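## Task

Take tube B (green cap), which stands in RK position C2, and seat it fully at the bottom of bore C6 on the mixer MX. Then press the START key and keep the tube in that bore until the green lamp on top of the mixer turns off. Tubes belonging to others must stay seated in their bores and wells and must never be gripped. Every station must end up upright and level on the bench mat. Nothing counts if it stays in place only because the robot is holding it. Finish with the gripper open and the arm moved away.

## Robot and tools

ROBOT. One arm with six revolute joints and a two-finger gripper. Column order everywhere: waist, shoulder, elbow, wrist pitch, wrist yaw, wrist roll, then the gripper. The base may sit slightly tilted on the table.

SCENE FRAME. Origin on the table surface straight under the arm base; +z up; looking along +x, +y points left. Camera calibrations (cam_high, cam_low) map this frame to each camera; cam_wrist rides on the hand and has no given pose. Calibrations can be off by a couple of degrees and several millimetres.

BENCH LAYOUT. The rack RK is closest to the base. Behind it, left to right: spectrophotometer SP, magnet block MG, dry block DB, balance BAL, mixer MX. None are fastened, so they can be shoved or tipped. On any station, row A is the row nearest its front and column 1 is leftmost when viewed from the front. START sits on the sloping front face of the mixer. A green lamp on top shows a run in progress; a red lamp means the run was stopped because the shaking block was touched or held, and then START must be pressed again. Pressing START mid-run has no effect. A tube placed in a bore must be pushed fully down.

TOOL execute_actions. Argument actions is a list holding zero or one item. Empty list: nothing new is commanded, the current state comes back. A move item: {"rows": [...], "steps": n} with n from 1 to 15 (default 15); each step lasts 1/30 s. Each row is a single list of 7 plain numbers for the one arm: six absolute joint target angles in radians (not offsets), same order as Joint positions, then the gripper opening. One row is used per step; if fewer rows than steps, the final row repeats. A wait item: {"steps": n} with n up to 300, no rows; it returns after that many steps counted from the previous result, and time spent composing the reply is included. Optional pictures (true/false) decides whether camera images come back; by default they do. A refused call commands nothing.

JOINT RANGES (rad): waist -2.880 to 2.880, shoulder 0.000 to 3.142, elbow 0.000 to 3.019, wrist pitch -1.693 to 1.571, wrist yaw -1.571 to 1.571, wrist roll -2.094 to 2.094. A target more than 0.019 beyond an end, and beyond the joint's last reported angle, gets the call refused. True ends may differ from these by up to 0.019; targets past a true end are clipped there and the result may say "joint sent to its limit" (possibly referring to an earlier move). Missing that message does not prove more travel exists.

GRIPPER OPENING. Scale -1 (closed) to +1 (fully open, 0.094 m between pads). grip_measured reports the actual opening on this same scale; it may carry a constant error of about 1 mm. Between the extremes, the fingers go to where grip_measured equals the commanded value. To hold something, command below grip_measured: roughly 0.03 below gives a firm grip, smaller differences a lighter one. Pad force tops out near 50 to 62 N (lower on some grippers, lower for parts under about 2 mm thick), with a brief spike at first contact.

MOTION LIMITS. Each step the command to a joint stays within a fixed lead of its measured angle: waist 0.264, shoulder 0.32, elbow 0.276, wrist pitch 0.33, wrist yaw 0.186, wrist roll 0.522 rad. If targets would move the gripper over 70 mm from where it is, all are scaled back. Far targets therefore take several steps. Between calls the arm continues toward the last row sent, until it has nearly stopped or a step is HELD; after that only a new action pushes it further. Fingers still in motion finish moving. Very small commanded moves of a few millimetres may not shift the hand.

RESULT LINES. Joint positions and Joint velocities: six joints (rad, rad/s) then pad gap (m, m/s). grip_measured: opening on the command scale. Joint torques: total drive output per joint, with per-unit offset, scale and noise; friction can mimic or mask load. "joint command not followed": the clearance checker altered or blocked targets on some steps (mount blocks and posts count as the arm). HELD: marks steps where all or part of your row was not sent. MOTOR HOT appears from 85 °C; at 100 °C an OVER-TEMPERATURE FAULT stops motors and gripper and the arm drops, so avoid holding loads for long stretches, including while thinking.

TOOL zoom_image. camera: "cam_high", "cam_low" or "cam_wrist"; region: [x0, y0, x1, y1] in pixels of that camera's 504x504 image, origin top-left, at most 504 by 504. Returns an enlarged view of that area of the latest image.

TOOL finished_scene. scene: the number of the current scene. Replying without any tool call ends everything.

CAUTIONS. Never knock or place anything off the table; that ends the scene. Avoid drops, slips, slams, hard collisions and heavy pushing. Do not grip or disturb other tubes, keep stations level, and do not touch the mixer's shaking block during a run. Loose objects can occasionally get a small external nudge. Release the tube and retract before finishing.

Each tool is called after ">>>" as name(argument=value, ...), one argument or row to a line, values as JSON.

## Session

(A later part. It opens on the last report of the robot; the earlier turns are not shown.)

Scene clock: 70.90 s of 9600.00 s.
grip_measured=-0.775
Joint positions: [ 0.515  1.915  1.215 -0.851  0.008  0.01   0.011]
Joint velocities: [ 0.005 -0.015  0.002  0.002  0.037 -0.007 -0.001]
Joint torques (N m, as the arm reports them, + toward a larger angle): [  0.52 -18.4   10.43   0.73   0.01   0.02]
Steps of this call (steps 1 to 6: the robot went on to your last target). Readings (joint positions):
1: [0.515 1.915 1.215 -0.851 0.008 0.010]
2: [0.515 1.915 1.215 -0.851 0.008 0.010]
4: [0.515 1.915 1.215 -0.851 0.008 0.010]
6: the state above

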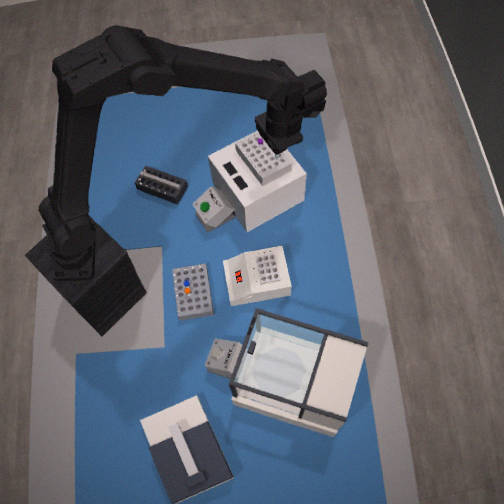

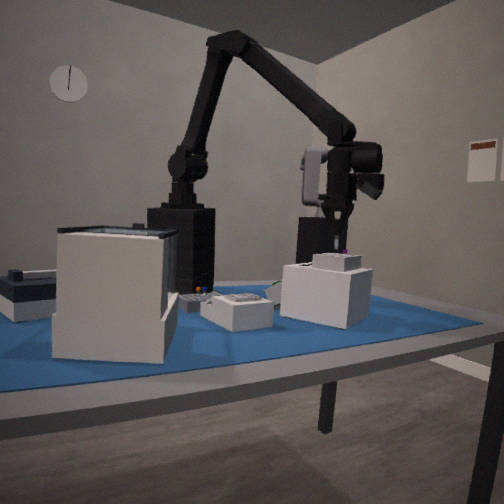

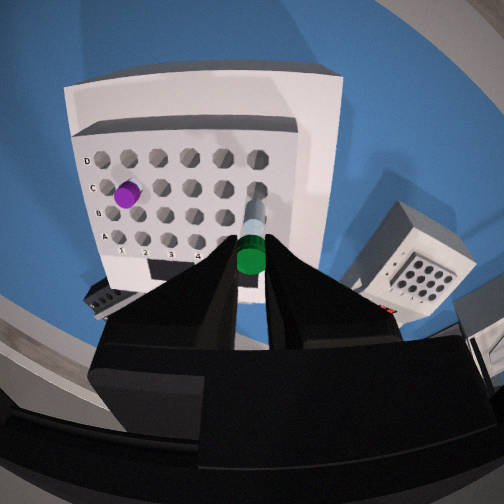

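>>> execute_actions(
  actions=[
    {"rows":[[0.517,1.923,1.256,-0.832,0.011,0.01,-0.805],[0.517,1.926,1.256,-0.83,0.011,0.01,-0.805],[0.517,1.929,1.256,-0.828,0.011,0.01,-0.805],[0.517,1.932,1.256,-0.826,0.011,0.01,-0.805],[0.517,1.935,1.256,-0.824,0.011,0.01,-0.805],[0.517,1.938,1.256,-0.822,0.011,0.01,-0.805],[0.517,1.941,1.256,-0.821,0.011,0.01,-0.805]],"steps":15},
  ],
)

>>> zoom_image(
  camera="cam_low",
  region=[280,190,400,290],
)

>>> zoom_image(
  camera="cam_wrist",
  region=[190,130,320,280],
)

Scene clock: 76.10 s of 9600.00 s.
grip_measured=-0.775
Joint positions: [ 0.515  1.935  1.215 -0.839  0.009  0.01   0.011]
Joint velocities: [-0.015 -0.005 -0.002 -0.007 -0.037 -0.007  0.   ]
Joint torques (N m, as the arm reports them, + toward a larger angle): [  0.68 -18.41  10.43   0.73   0.     0.01]
Steps of this call (steps 1 to 15: the robot went on to your last target; steps 16 to 141: nothing new was sent; steps 142 to 156: all 15 steps of this action). Readings (joint positions):
142: [0.515 1.915 1.215 -0.851 0.008 0.010]
143: [0.515 1.915 1.215 -0.850 0.009 0.010]
145: [0.515 1.916 1.215 -0.847 0.009 0.010]
149: [0.515 1.924 1.215 -0.840 0.009 0.010]
156: the state above

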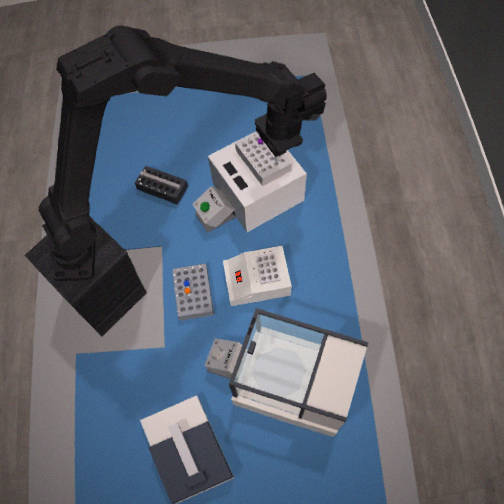

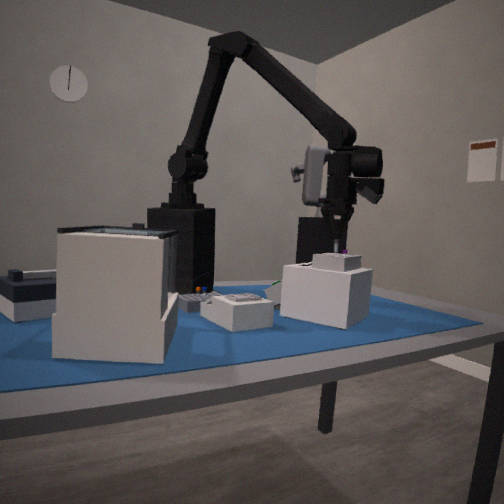

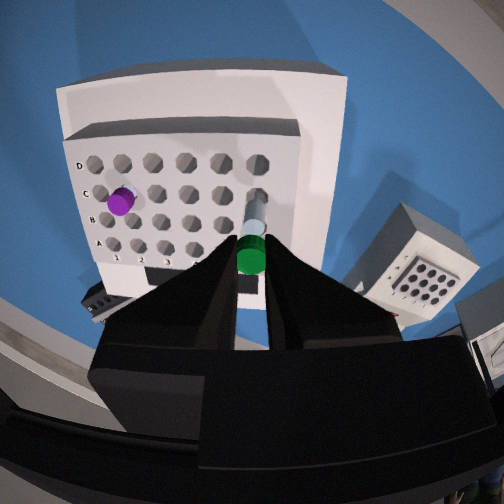

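Region (280, 190, 400, 290) of cam_low's 504x504 image, scaled by 4.200, with more detail than that image has.

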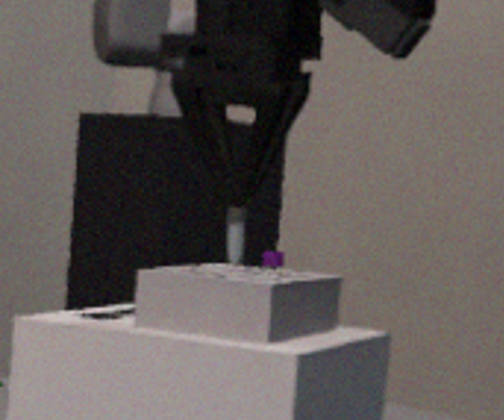

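Region (190, 130, 320, 280) of cam_wrist's 504x504 image, scaled by 3.360, with more detail than that image has; it fills the left 437 columns of this view, and the rest is white.

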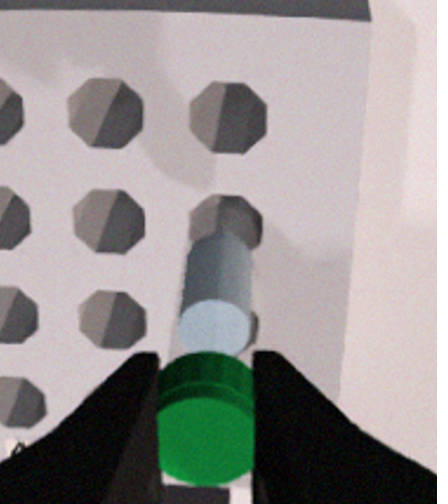

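>>> execute_actions(
  actions=[
    {"rows":[[0.517,1.943,1.256,-0.82,0.014,0.01,-0.805],[0.517,1.945,1.256,-0.818,0.016,0.01,-0.805],[0.517,1.948,1.256,-0.816,0.016,0.01,-0.805],[0.517,1.951,1.256,-0.814,0.016,0.01,-0.805],[0.517,1.954,1.256,-0.812,0.016,0.01,-0.805],[0.517,1.957,1.256,-0.81,0.016,0.01,-0.805],[0.517,1.96,1.256,-0.808,0.016,0.01,-0.805],[0.517,1.963,1.256,-0.806,0.016,0.01,-0.805],[0.517,1.966,1.256,-0.805,0.016,0.01,-0.805]],"steps":15},
  ],
)

>>> zoom_image(
  camera="cam_low",
  region=[280,190,400,290],
)

>>> zoom_image(
  camera="cam_wrist",
  region=[190,130,320,280],
)

Scene clock: 80.20 s of 9600.00 s.
grip_measured=-0.775
Joint positions: [ 0.515  1.952  1.22  -0.823  0.014  0.01   0.011]
Joint velocities: [-0.005  0.005  0.002 -0.002 -0.081 -0.051  0.   ]
Joint torques (N m, as the arm reports them, + toward a larger angle): [  0.58 -17.8    9.97   0.83  -0.01   0.02]
Steps of this call (steps 1 to 15: the robot went on to your last target; steps 16 to 108: nothing new was sent; steps 109 to 123: all 15 steps of this action). Readings (joint positions):
109: [0.515 1.935 1.215 -0.839 0.010 0.010]
110: [0.515 1.935 1.215 -0.838 0.012 0.010]
112: [0.515 1.935 1.215 -0.835 0.014 0.010]
116: [0.515 1.943 1.215 -0.827 0.014 0.010]
123: the state above

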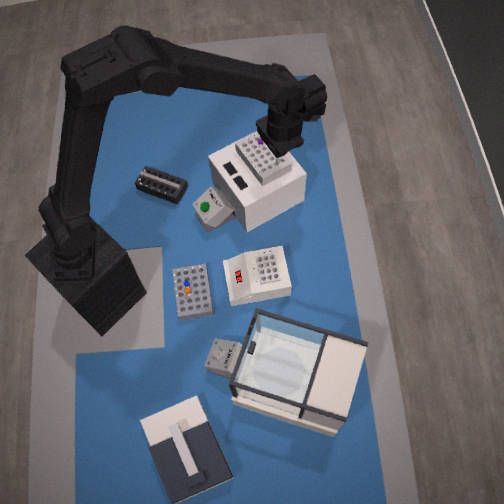

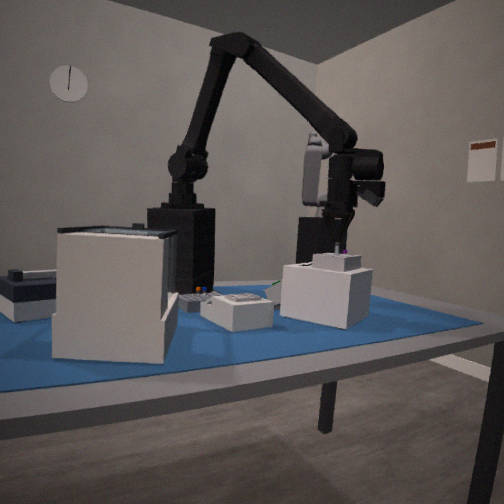

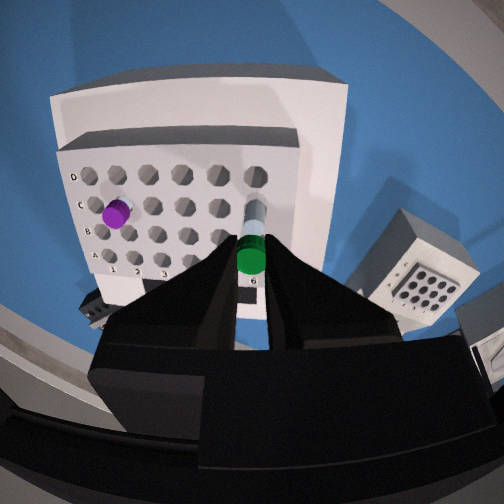

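Region (280, 190, 400, 290) of cam_low's 504x504 image, scaled by 4.200, with more detail than that image has.

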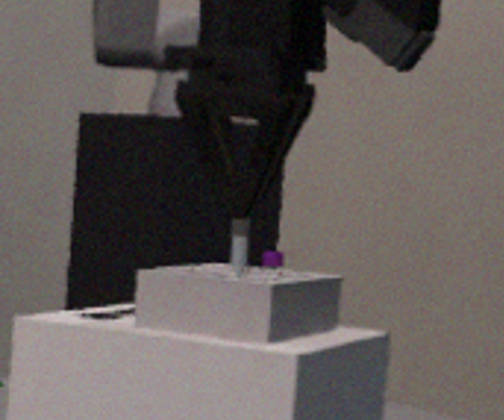

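Region (190, 130, 320, 280) of cam_wrist's 504x504 image, scaled by 3.360, with more detail than that image has; it fills the left 437 columns of this view, and the rest is white.

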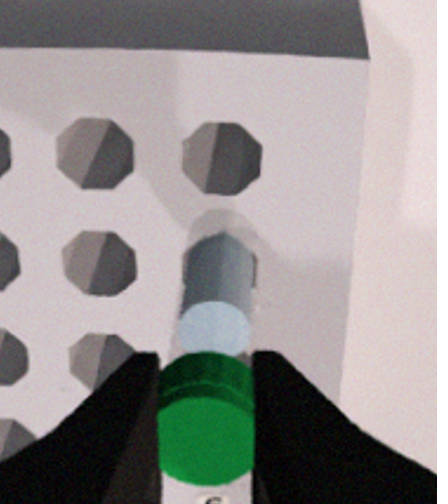

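>>> execute_actions(
  actions=[
    {"rows":[[0.517,1.955,1.25,-0.82,0.016,0.01,-0.805],[0.517,1.95,1.25,-0.83,0.016,0.01,-0.805],[0.517,1.95,1.25,-0.835,0.016,0.01,-0.805],[0.517,1.95,1.25,-0.84,0.016,0.01,-0.805],[0.517,1.95,1.25,-0.845,0.016,0.01,-0.805]],"steps":12},
  ],
)

>>> zoom_image(
  camera="cam_wrist",
  region=[190,130,320,280],
)

Scene clock: 83.37 s of 9600.00 s.
grip_measured=-0.775
Joint positions: [ 0.515  1.952  1.22  -0.828  0.014  0.01   0.011]
Joint velocities: [-0.015 -0.005 -0.002  0.012 -0.022 -0.037 -0.   ]
Joint torques (N m, as the arm reports them, + toward a larger angle): [  0.38 -19.44   9.41  -0.5   -0.01   0.  ]
Steps of this call (steps 1 to 15: the robot went on to your last target; steps 16 to 83: nothing new was sent; steps 84 to 95: all 12 steps of this action). Readings (joint positions):
84: [0.515 1.952 1.220 -0.823 0.014 0.010]
85: [0.515 1.952 1.220 -0.823 0.014 0.010]
87: [0.515 1.952 1.220 -0.824 0.014 0.010]
91: [0.515 1.952 1.220 -0.828 0.014 0.010]
95: the state above

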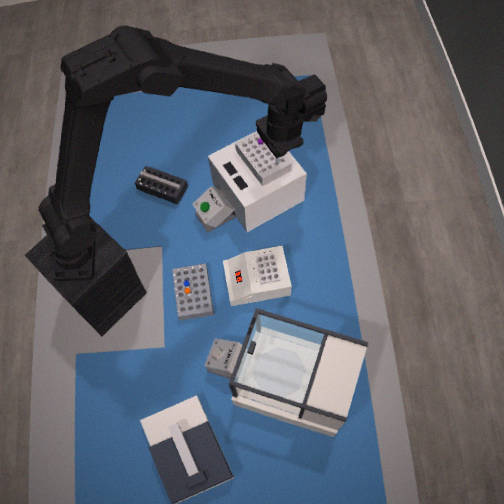

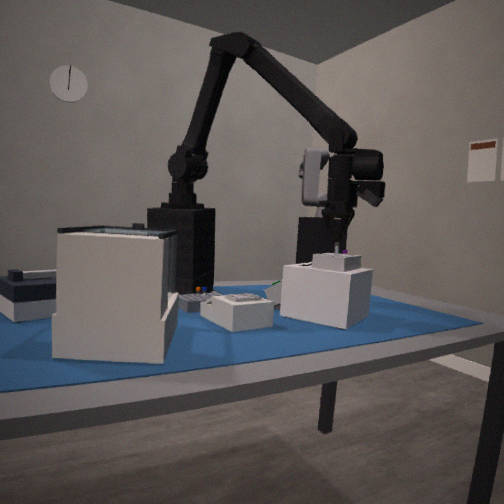

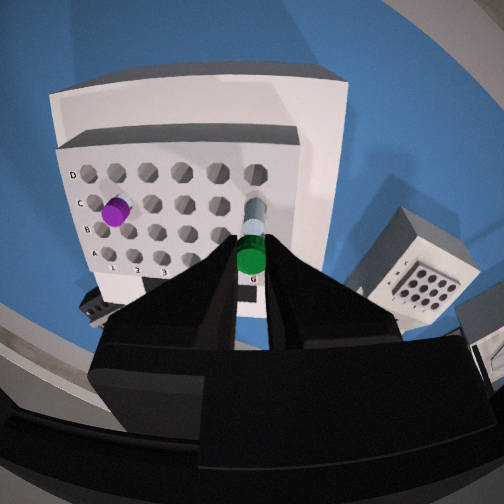

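Region (190, 130, 320, 280) of cam_wrist's 504x504 image, scaled by 3.360, with more detail than that image has; it fills the left 437 columns of this view, and the rest is white.

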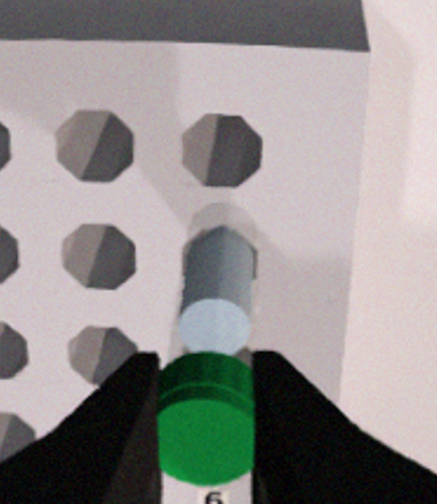

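>>> execute_actions(
  actions=[
    {"rows":[[0.517,1.953,1.247,-0.85,0.016,0.01,-0.805],[0.517,1.955,1.247,-0.85,0.016,0.01,-0.805],[0.517,1.957,1.247,-0.85,0.016,0.01,-0.805],[0.517,1.96,1.247,-0.85,0.016,0.01,-0.805],[0.517,1.963,1.247,-0.84,0.016,0.01,-0.805],[0.517,1.966,1.247,-0.835,0.016,0.01,-0.805],[0.517,1.969,1.247,-0.835,0.016,0.01,-0.805],[0.517,1.972,1.247,-0.835,0.016,0.01,-0.805],[0.517,1.975,1.247,-0.835,0.016,0.01,-0.805]],"steps":15},
  ],
)

>>> zoom_image(
  camera="cam_low",
  region=[280,190,400,290],
)

>>> zoom_image(
  camera="cam_wrist",
  region=[190,130,320,280],
)

Scene clock: 86.97 s of 9600.00 s.
grip_measured=-0.775
Joint positions: [ 0.515  1.952  1.22  -0.832  0.014  0.01   0.011]
Joint velocities: [-0.015 -0.015 -0.002 -0.007  0.125 -0.037 -0.001]
Joint torques (N m, as the arm reports them, + toward a larger angle): [  0.24 -17.1    9.19   0.05  -0.01   0.02]
Steps of this call (steps 1 to 15: the robot went on to your last target; steps 16 to 93: nothing new was sent; steps 94 to 108: all 15 steps of this action). Readings (joint positions):
94: [0.515 1.952 1.220 -0.828 0.014 0.010]
95: [0.515 1.952 1.220 -0.830 0.014 0.010]
97: [0.515 1.952 1.220 -0.832 0.014 0.010]
101: [0.515 1.952 1.220 -0.832 0.014 0.010]
108: the state above

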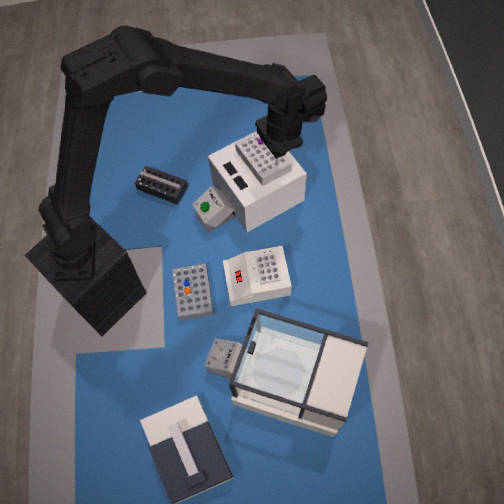

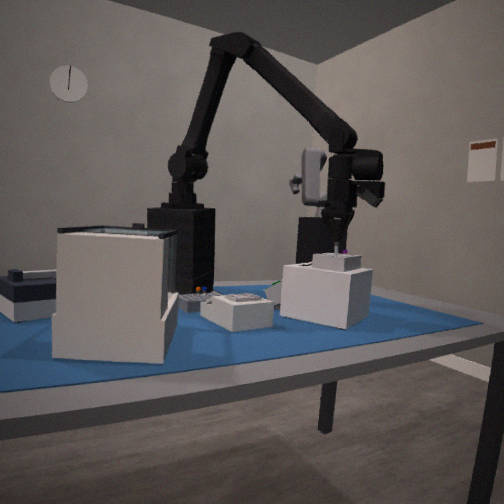

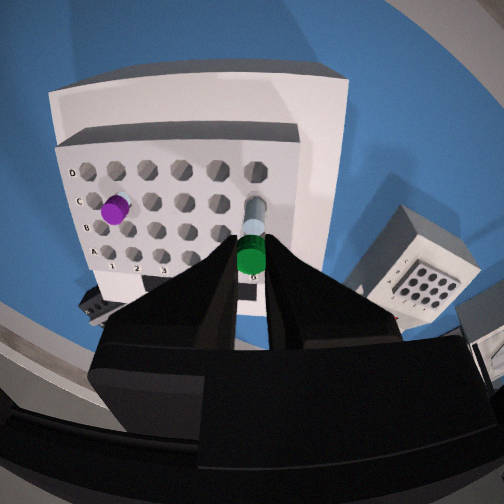

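Region (280, 190, 400, 290) of cam_low's 504x504 image, scaled by 4.200, with more detail than that image has.

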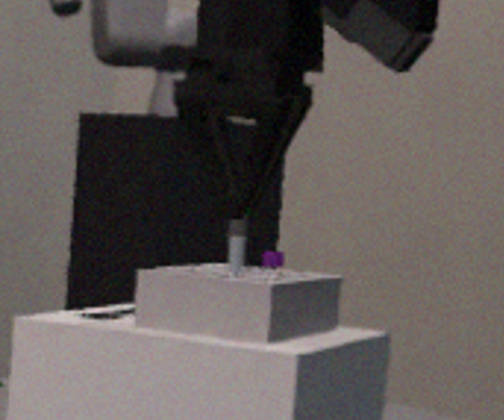

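Region (190, 130, 320, 280) of cam_wrist's 504x504 image, scaled by 3.360, with more detail than that image has; it fills the left 437 columns of this view, and the rest is white.

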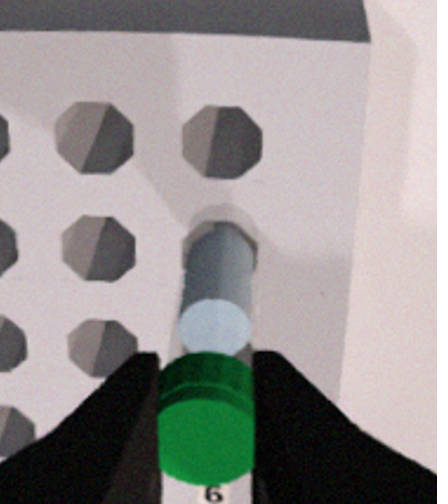

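>>> execute_actions(
  actions=[
    {"rows":[[0.517,1.977,1.245,-0.83,0.016,0.01,-0.805],[0.517,1.979,1.245,-0.826,0.016,0.01,-0.805],[0.517,1.981,1.245,-0.822,0.016,0.01,-0.805],[0.517,1.983,1.245,-0.82,0.016,0.01,-0.805],[0.517,1.985,1.245,-0.82,0.016,0.01,-0.805],[0.517,1.987,1.245,-0.82,0.016,0.01,-0.805]],"steps":15},
  ],
)

>>> zoom_image(
  camera="cam_wrist",
  region=[190,130,320,280],
)

Scene clock: 89.70 s of 9600.00 s.
grip_measured=-0.775
Joint positions: [ 0.515  1.953  1.22  -0.832  0.014  0.01   0.011]
Joint velocities: [-0.005  0.005 -0.007  0.002  0.007 -0.007  0.   ]
Joint torques (N m, as the arm reports them, + toward a larger angle): [  0.45 -16.14   8.94   0.55   0.01   0.01]
Steps of this call (steps 1 to 15: the robot went on to your last target; steps 16 to 67: nothing new was sent; steps 68 to 82: all 15 steps of this action). Readings (joint positions):
68: [0.515 1.952 1.220 -0.832 0.014 0.010]
69: [0.515 1.952 1.220 -0.832 0.014 0.010]
71: [0.515 1.953 1.220 -0.832 0.014 0.010]
75: [0.515 1.953 1.220 -0.832 0.014 0.010]
82: the state above

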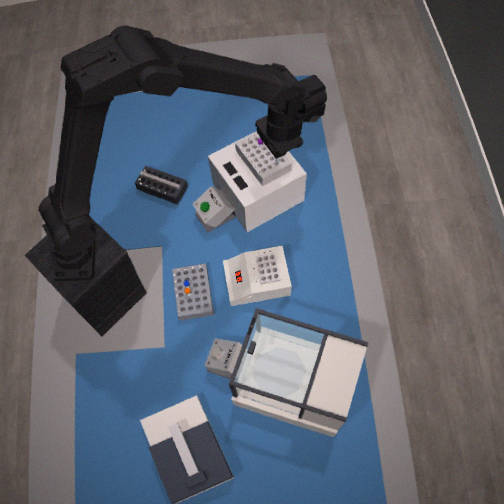

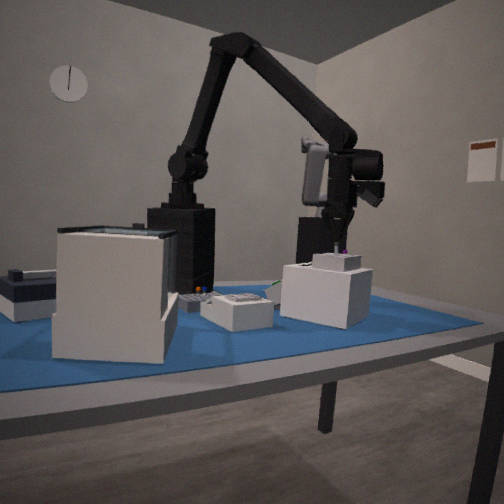

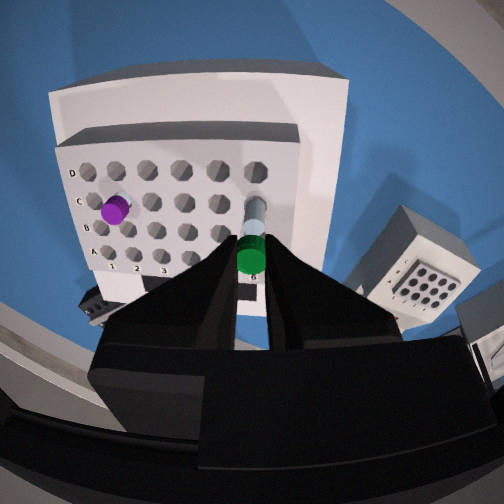

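Region (190, 130, 320, 280) of cam_wrist's 504x504 image, scaled by 3.360, with more detail than that image has; it fills the left 437 columns of this view, and the rest is white.

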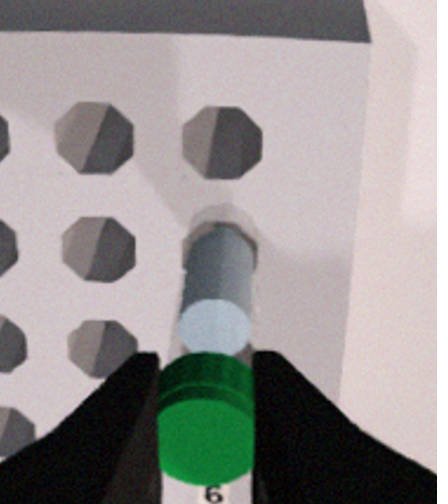

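>>> execute_actions(
  actions=[
    {"rows":[[0.517,1.97,1.247,-0.82,0.016,0.01,-0.805],[0.517,1.955,1.247,-0.82,0.016,0.01,-0.805],[0.517,1.945,1.247,-0.818,0.017,0.01,-0.805],[0.517,1.94,1.247,-0.816,0.018,0.01,-0.805],[0.517,1.94,1.247,-0.814,0.019,0.01,-0.805],[0.517,1.94,1.247,-0.812,0.019,0.01,-0.805]],"steps":12},
  ],
)

>>> zoom_image(
  camera="cam_wrist",
  region=[220,170,290,240],
)

Scene clock: 93.23 s of 9600.00 s.
grip_measured=-0.775
Joint positions: [ 0.515  1.952  1.22  -0.83   0.015  0.01   0.011]
Joint velocities: [-0.015 -0.005 -0.007 -0.002  0.022 -0.022 -0.001]
Joint torques (N m, as the arm reports them, + toward a larger angle): [  0.39 -20.41   9.16   0.78   0.09   0.01]
Steps of this call (steps 1 to 15: the robot went on to your last target; steps 16 to 94: nothing new was sent; steps 95 to 106: all 12 steps of this action). Readings (joint positions):
95: [0.515 1.953 1.220 -0.832 0.014 0.010]
96: [0.515 1.953 1.220 -0.832 0.014 0.010]
98: [0.515 1.952 1.220 -0.832 0.014 0.010]
102: [0.515 1.952 1.220 -0.830 0.015 0.010]
106: the state above

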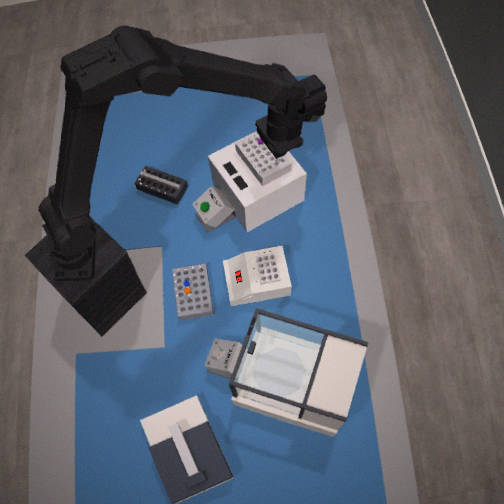

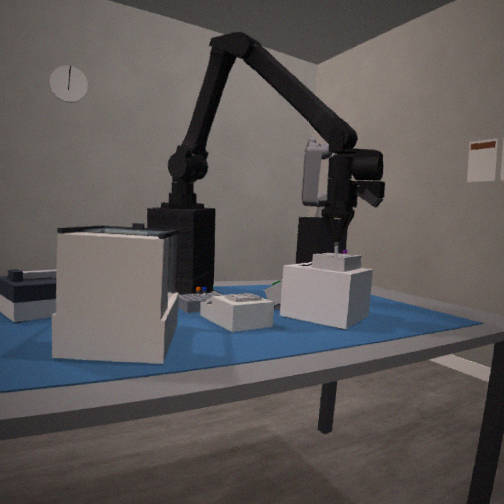

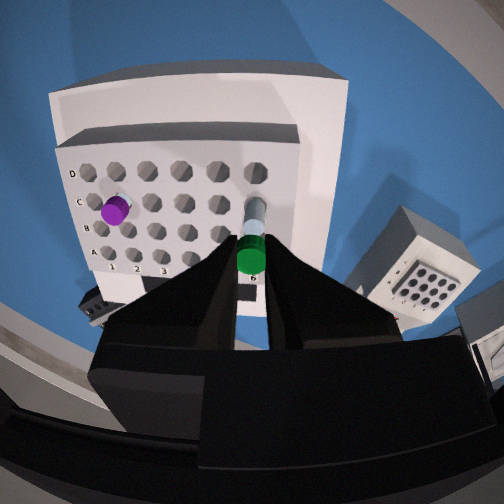

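Region (220, 170, 290, 240) of cam_wrist's 504x504 image, scaled by 7.200, with more detail than that image has.

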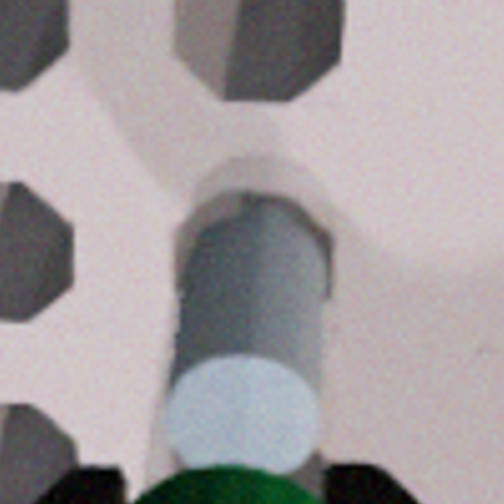

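>>> execute_actions(
  actions=[
    {"rows":[[0.517,1.945,1.245,-0.83,0.016,0.01,-0.805],[0.517,1.95,1.245,-0.84,0.016,0.01,-0.805],[0.517,1.953,1.245,-0.848,0.016,0.01,-0.805],[0.517,1.956,1.245,-0.852,0.016,0.01,-0.805],[0.517,1.959,1.245,-0.855,0.016,0.01,-0.805],[0.517,1.962,1.245,-0.858,0.016,0.01,-0.805],[0.517,1.965,1.245,-0.858,0.016,0.01,-0.805],[0.517,1.968,1.245,-0.858,0.016,0.01,-0.805],[0.517,1.971,1.245,-0.858,0.016,0.01,-0.805],[0.517,1.974,1.245,-0.858,0.016,0.01,-0.805],[0.517,1.977,1.245,-0.858,0.016,0.01,-0.805]],"steps":15},
  ],
)

>>> zoom_image(
  camera="cam_wrist",
  region=[220,170,290,240],
)

Scene clock: 97.33 s of 9600.00 s.
grip_measured=-0.775
Joint positions: [ 0.515  1.953  1.22  -0.841  0.015  0.01   0.011]
Joint velocities: [-0.005 -0.005 -0.007 -0.012  0.066  0.051  0.002]
Joint torques (N m, as the arm reports them, + toward a larger angle): [  0.44 -17.22   8.96  -0.47  -0.02   0.01]
Steps of this call (steps 1 to 15: the robot went on to your last target; steps 16 to 108: nothing new was sent; steps 109 to 123: all 15 steps of this action). Readings (joint positions):
109: [0.515 1.952 1.220 -0.830 0.015 0.010]
110: [0.515 1.952 1.220 -0.830 0.015 0.010]
112: [0.515 1.952 1.220 -0.832 0.015 0.010]
116: [0.515 1.952 1.220 -0.839 0.015 0.010]
123: the state above

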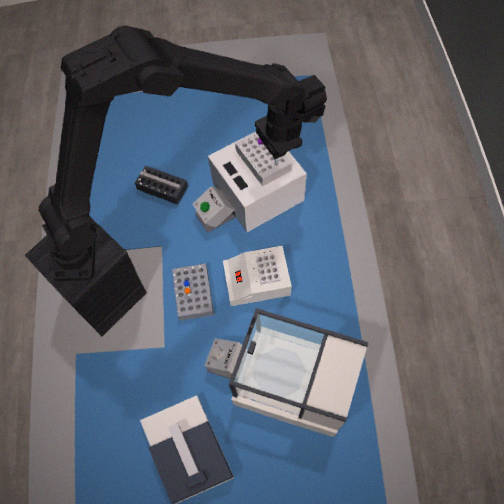

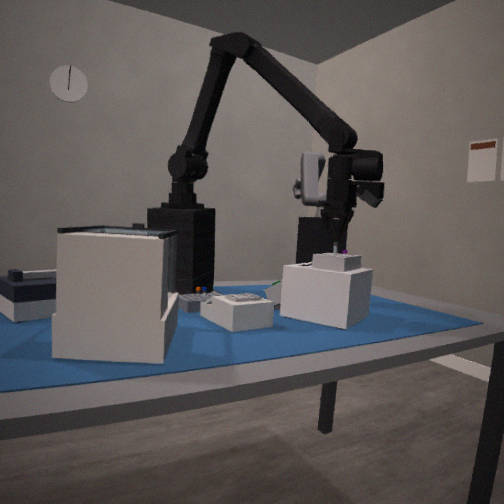

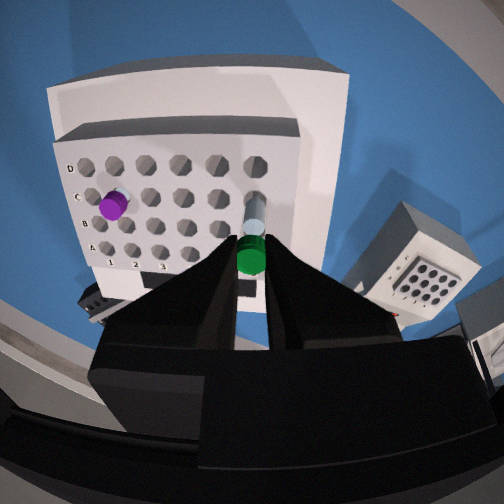

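Region (220, 170, 290, 240) of cam_wrist's 504x504 image, scaled by 7.200, with more detail than that image has.

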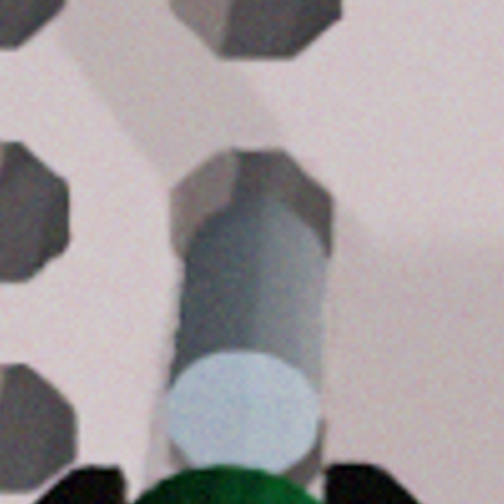

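>>> execute_actions(
  actions=[
    {"rows":[[0.517,1.977,1.243,-0.84,0.012,0.01,-0.805],[0.517,1.977,1.243,-0.83,0.012,0.01,-0.805],[0.517,1.978,1.243,-0.826,0.012,0.01,-0.805],[0.517,1.979,1.243,-0.823,0.012,0.01,-0.805],[0.517,1.98,1.243,-0.821,0.012,0.01,-0.805],[0.517,1.982,1.243,-0.82,0.012,0.01,-0.805],[0.517,1.984,1.243,-0.82,0.012,0.01,-0.805],[0.517,1.986,1.243,-0.82,0.012,0.01,-0.805]],"steps":15},
  ],
)

>>> zoom_image(
  camera="cam_wrist",
  region=[220,170,290,240],
)

Scene clock: 100.90 s of 9600.00 s.
grip_measured=-0.775
Joint positions: [ 0.515  1.954  1.22  -0.839  0.014  0.01   0.011]
Joint velocities: [-0.005 -0.005 -0.002 -0.027  0.051 -0.081 -0.001]
Joint torques (N m, as the arm reports them, + toward a larger angle): [  0.34 -16.41   8.81   0.8   -0.19   0.01]
Steps of this call (steps 1 to 15: the robot went on to your last target; steps 16 to 92: nothing new was sent; steps 93 to 107: all 15 steps of this action). Readings (joint positions):
93: [0.515 1.953 1.220 -0.841 0.014 0.010]
94: [0.515 1.953 1.220 -0.841 0.014 0.010]
96: [0.515 1.953 1.220 -0.841 0.014 0.010]
100: [0.515 1.954 1.220 -0.839 0.014 0.010]
107: the state above

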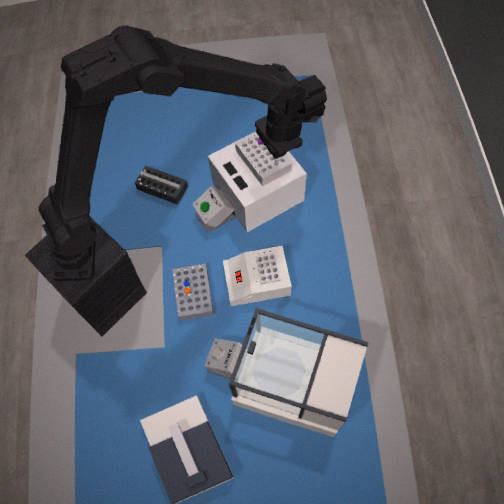

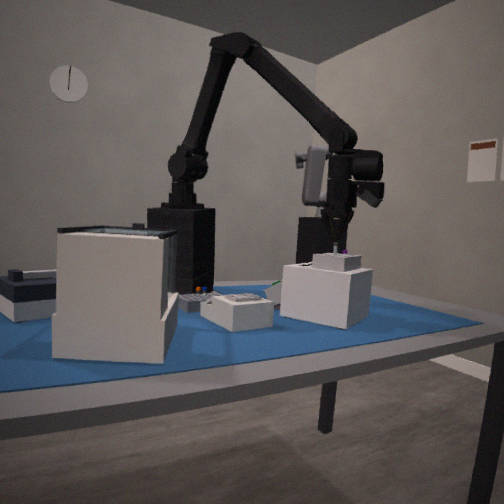

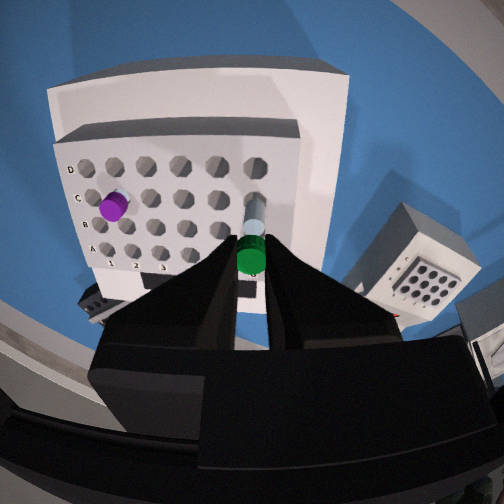

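Region (220, 170, 290, 240) of cam_wrist's 504x504 image, scaled by 7.200, with more detail than that image has.

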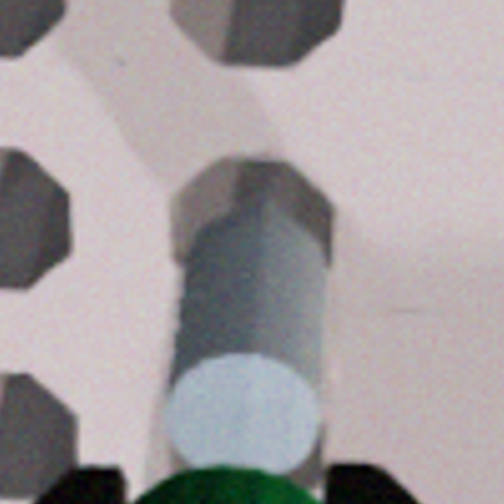

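>>> execute_actions(
  actions=[
    {"rows":[[0.517,1.975,1.243,-0.82,0.013,0.01,-0.805],[0.517,1.97,1.243,-0.819,0.013,0.01,-0.805],[0.517,1.97,1.243,-0.818,0.013,0.01,-0.805],[0.517,1.97,1.243,-0.817,0.013,0.01,-0.805],[0.517,1.97,1.243,-0.816,0.013,0.01,-0.805],[0.517,1.97,1.243,-0.815,0.013,0.01,-0.805],[0.517,1.97,1.243,-0.814,0.013,0.01,-0.805],[0.517,1.97,1.243,-0.813,0.013,0.01,-0.805],[0.517,1.972,1.243,-0.813,0.013,0.01,-0.805],[0.517,1.975,1.243,-0.813,0.013,0.01,-0.805],[0.517,1.978,1.243,-0.813,0.013,0.01,-0.805],[0.517,1.981,1.243,-0.813,0.013,0.01,-0.805],[0.517,1.984,1.243,-0.813,0.013,0.01,-0.805]],"steps":15},
  ],
)

>>> zoom_image(
  camera="cam_wrist",
  region=[220,170,290,240],
)

>>> zoom_image(
  camera="cam_low",
  region=[315,230,365,270],
)

Scene clock: 105.00 s of 9600.00 s.
grip_measured=-0.775
Joint positions: [ 0.515  1.954  1.22  -0.837  0.014  0.01   0.011]
Joint velocities: [-0.015 -0.005  0.002  0.012 -0.007  0.022 -0.001]
Joint torques (N m, as the arm reports them, + toward a larger angle): [  0.43 -16.43   8.8    0.98  -0.12   0.01]
Steps of this call (steps 1 to 15: the robot went on to your last target; steps 16 to 108: nothing new was sent; steps 109 to 123: all 15 steps of this action). Readings (joint positions):
109: [0.515 1.954 1.220 -0.839 0.014 0.010]
110: [0.515 1.954 1.220 -0.839 0.014 0.010]
112: [0.515 1.954 1.220 -0.839 0.014 0.010]
116: [0.515 1.954 1.220 -0.837 0.014 0.010]
123: the state above

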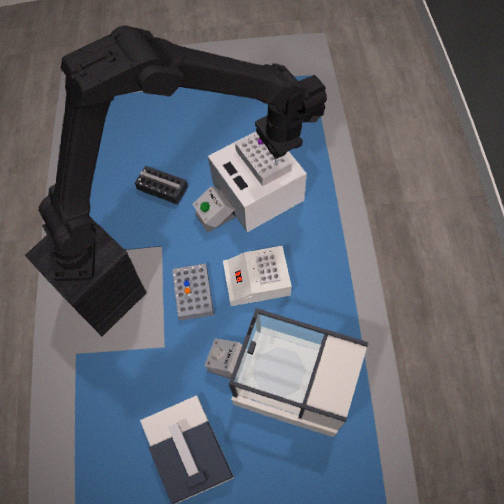

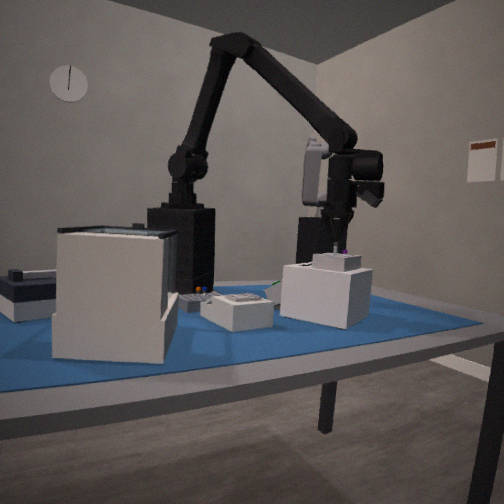

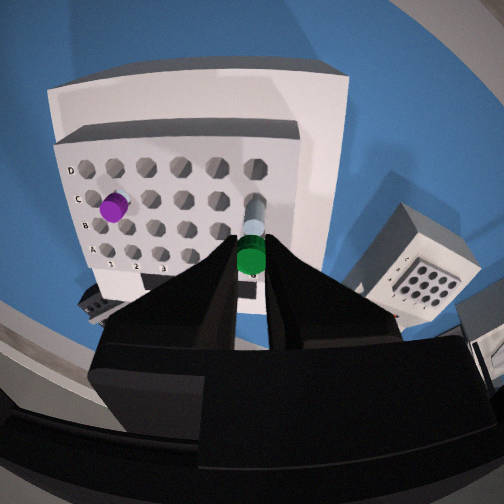

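Region (220, 170, 290, 240) of cam_wrist's 504x504 image, scaled by 7.200, with more detail than that image has.

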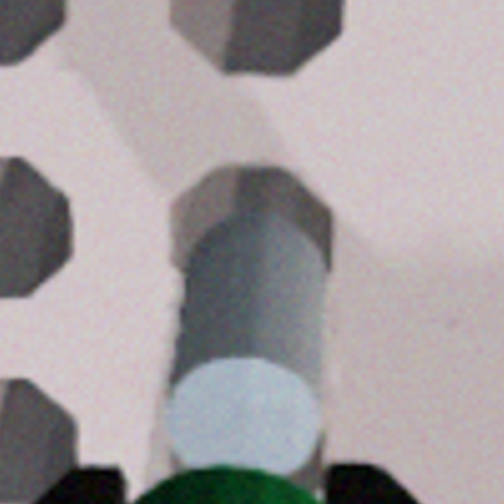

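Region (315, 230, 365, 270) of cam_low's 504x504 image, scaled by 10.080, with more detail than that image has; it fills the top 403 rows of this view, and the rest is white.

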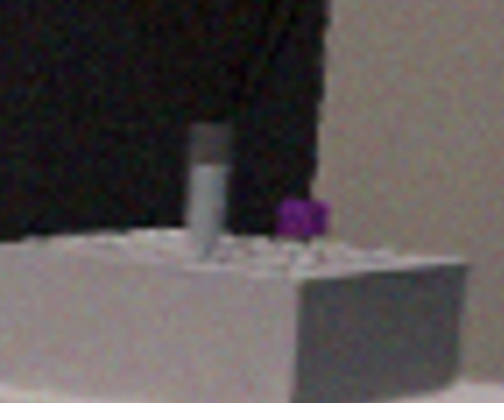

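>>> execute_actions(
  actions=[
    {"rows":[[0.517,1.97,1.247,-0.825,0.012,0.01,-0.805],[0.517,1.955,1.247,-0.825,0.012,0.01,-0.805],[0.517,1.945,1.247,-0.825,0.012,0.01,-0.805],[0.517,1.938,1.247,-0.825,0.012,0.01,-0.805],[0.517,1.934,1.247,-0.822,0.012,0.01,-0.805],[0.517,1.931,1.247,-0.819,0.012,0.01,-0.805],[0.517,1.93,1.247,-0.817,0.012,0.01,-0.805]],"steps":15},
  ],
)

>>> zoom_image(
  camera="cam_wrist",
  region=[220,170,290,240],
)

Scene clock: 109.03 s of 9600.00 s.
grip_measured=-0.775
Joint positions: [ 0.515  1.951  1.22  -0.837  0.014  0.01   0.011]
Joint velocities: [-0.015  0.005 -0.012 -0.007 -0.095 -0.081 -0.001]
Joint torques (N m, as the arm reports them, + toward a larger angle): [  0.54 -21.34   9.14   0.87  -0.17   0.01]
Steps of this call (steps 1 to 15: the robot went on to your last target; steps 16 to 106: nothing new was sent; steps 107 to 121: all 15 steps of this action). Readings (joint positions):
107: [0.515 1.954 1.220 -0.837 0.014 0.010]
108: [0.515 1.954 1.220 -0.837 0.014 0.010]
110: [0.515 1.952 1.220 -0.837 0.014 0.010]
114: [0.515 1.951 1.220 -0.837 0.014 0.010]
121: the state above

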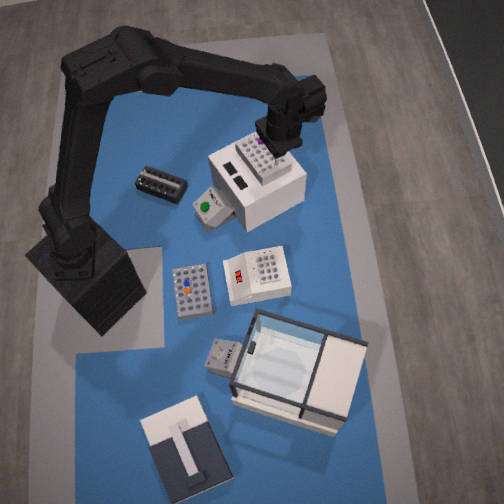

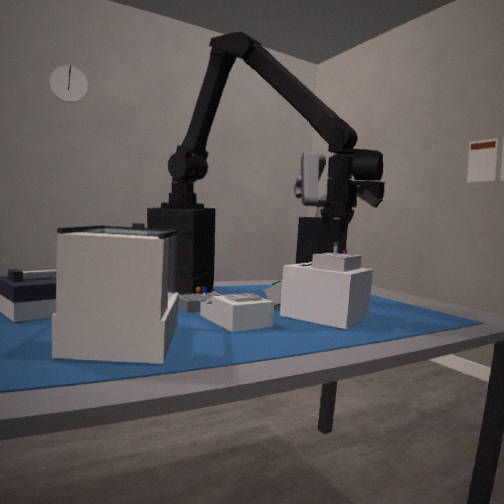

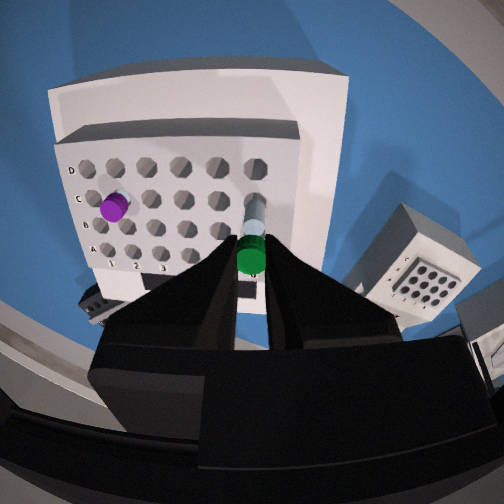

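Region (220, 170, 290, 240) of cam_wrist's 504x504 image, scaled by 7.200, with more detail than that image has.

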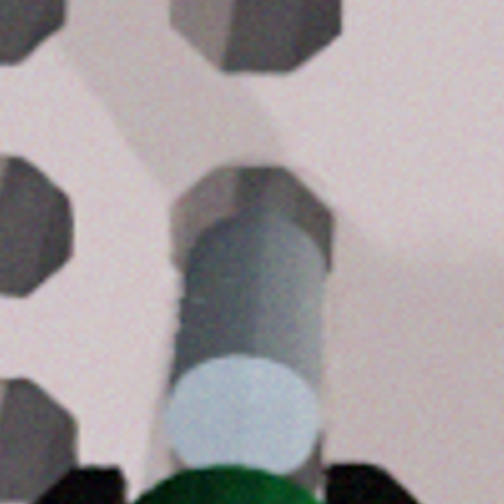

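>>> execute_actions(
  actions=[
    {"rows":[[0.517,1.927,1.247,-0.816,0.011,0.01,-0.805],[0.517,1.925,1.247,-0.815,0.01,0.01,-0.805],[0.517,1.925,1.247,-0.814,0.01,0.01,-0.805],[0.517,1.925,1.247,-0.813,0.01,0.01,-0.805],[0.517,1.925,1.247,-0.812,0.01,0.01,-0.805]],"steps":12},
  ],
)

>>> zoom_image(
  camera="cam_wrist",
  region=[220,170,290,240],
)

Scene clock: 111.73 s of 9600.00 s.
grip_measured=-0.775
Joint positions: [ 0.515  1.949  1.22  -0.83   0.013  0.01   0.011]
Joint velocities: [ 0.005  0.005 -0.012 -0.002 -0.081 -0.022 -0.001]
Joint torques (N m, as the arm reports them, + toward a larger angle): [  0.42 -21.5    9.2    0.78  -0.17   0.01]
Steps of this call (steps 1 to 15: the robot went on to your last target; steps 16 to 69: nothing new was sent; steps 70 to 81: all 12 steps of this action). Readings (joint positions):
70: [0.515 1.951 1.220 -0.837 0.014 0.010]
71: [0.515 1.951 1.220 -0.836 0.013 0.010]
73: [0.515 1.950 1.220 -0.833 0.013 0.010]
77: [0.515 1.949 1.220 -0.830 0.013 0.010]
81: the state above

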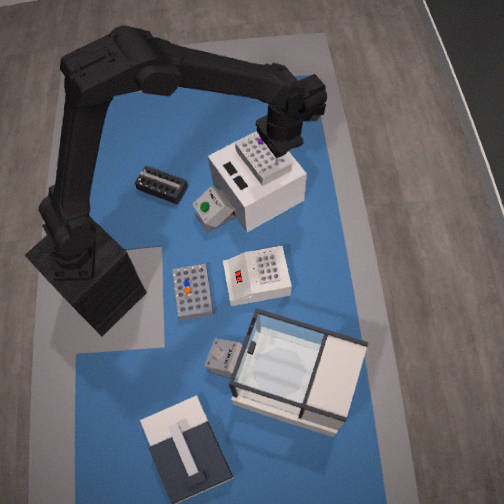

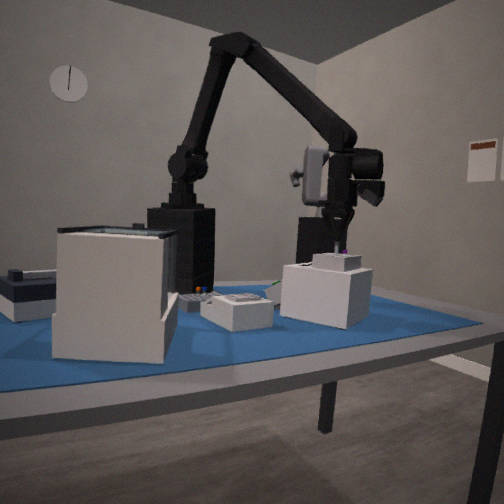

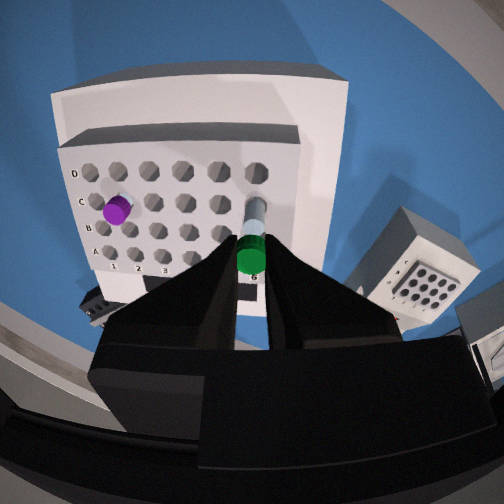

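Region (220, 170, 290, 240) of cam_wrist's 504x504 image, scaled by 7.200, with more detail than that image has.

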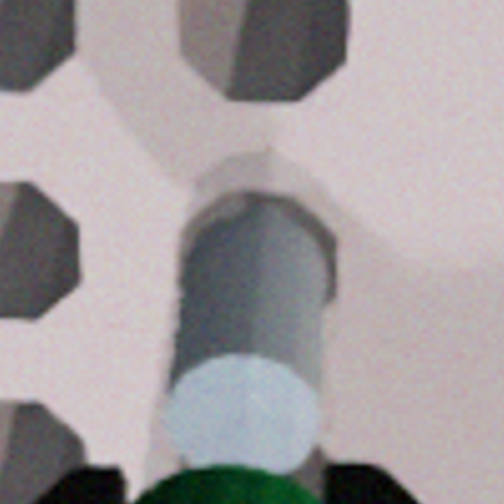

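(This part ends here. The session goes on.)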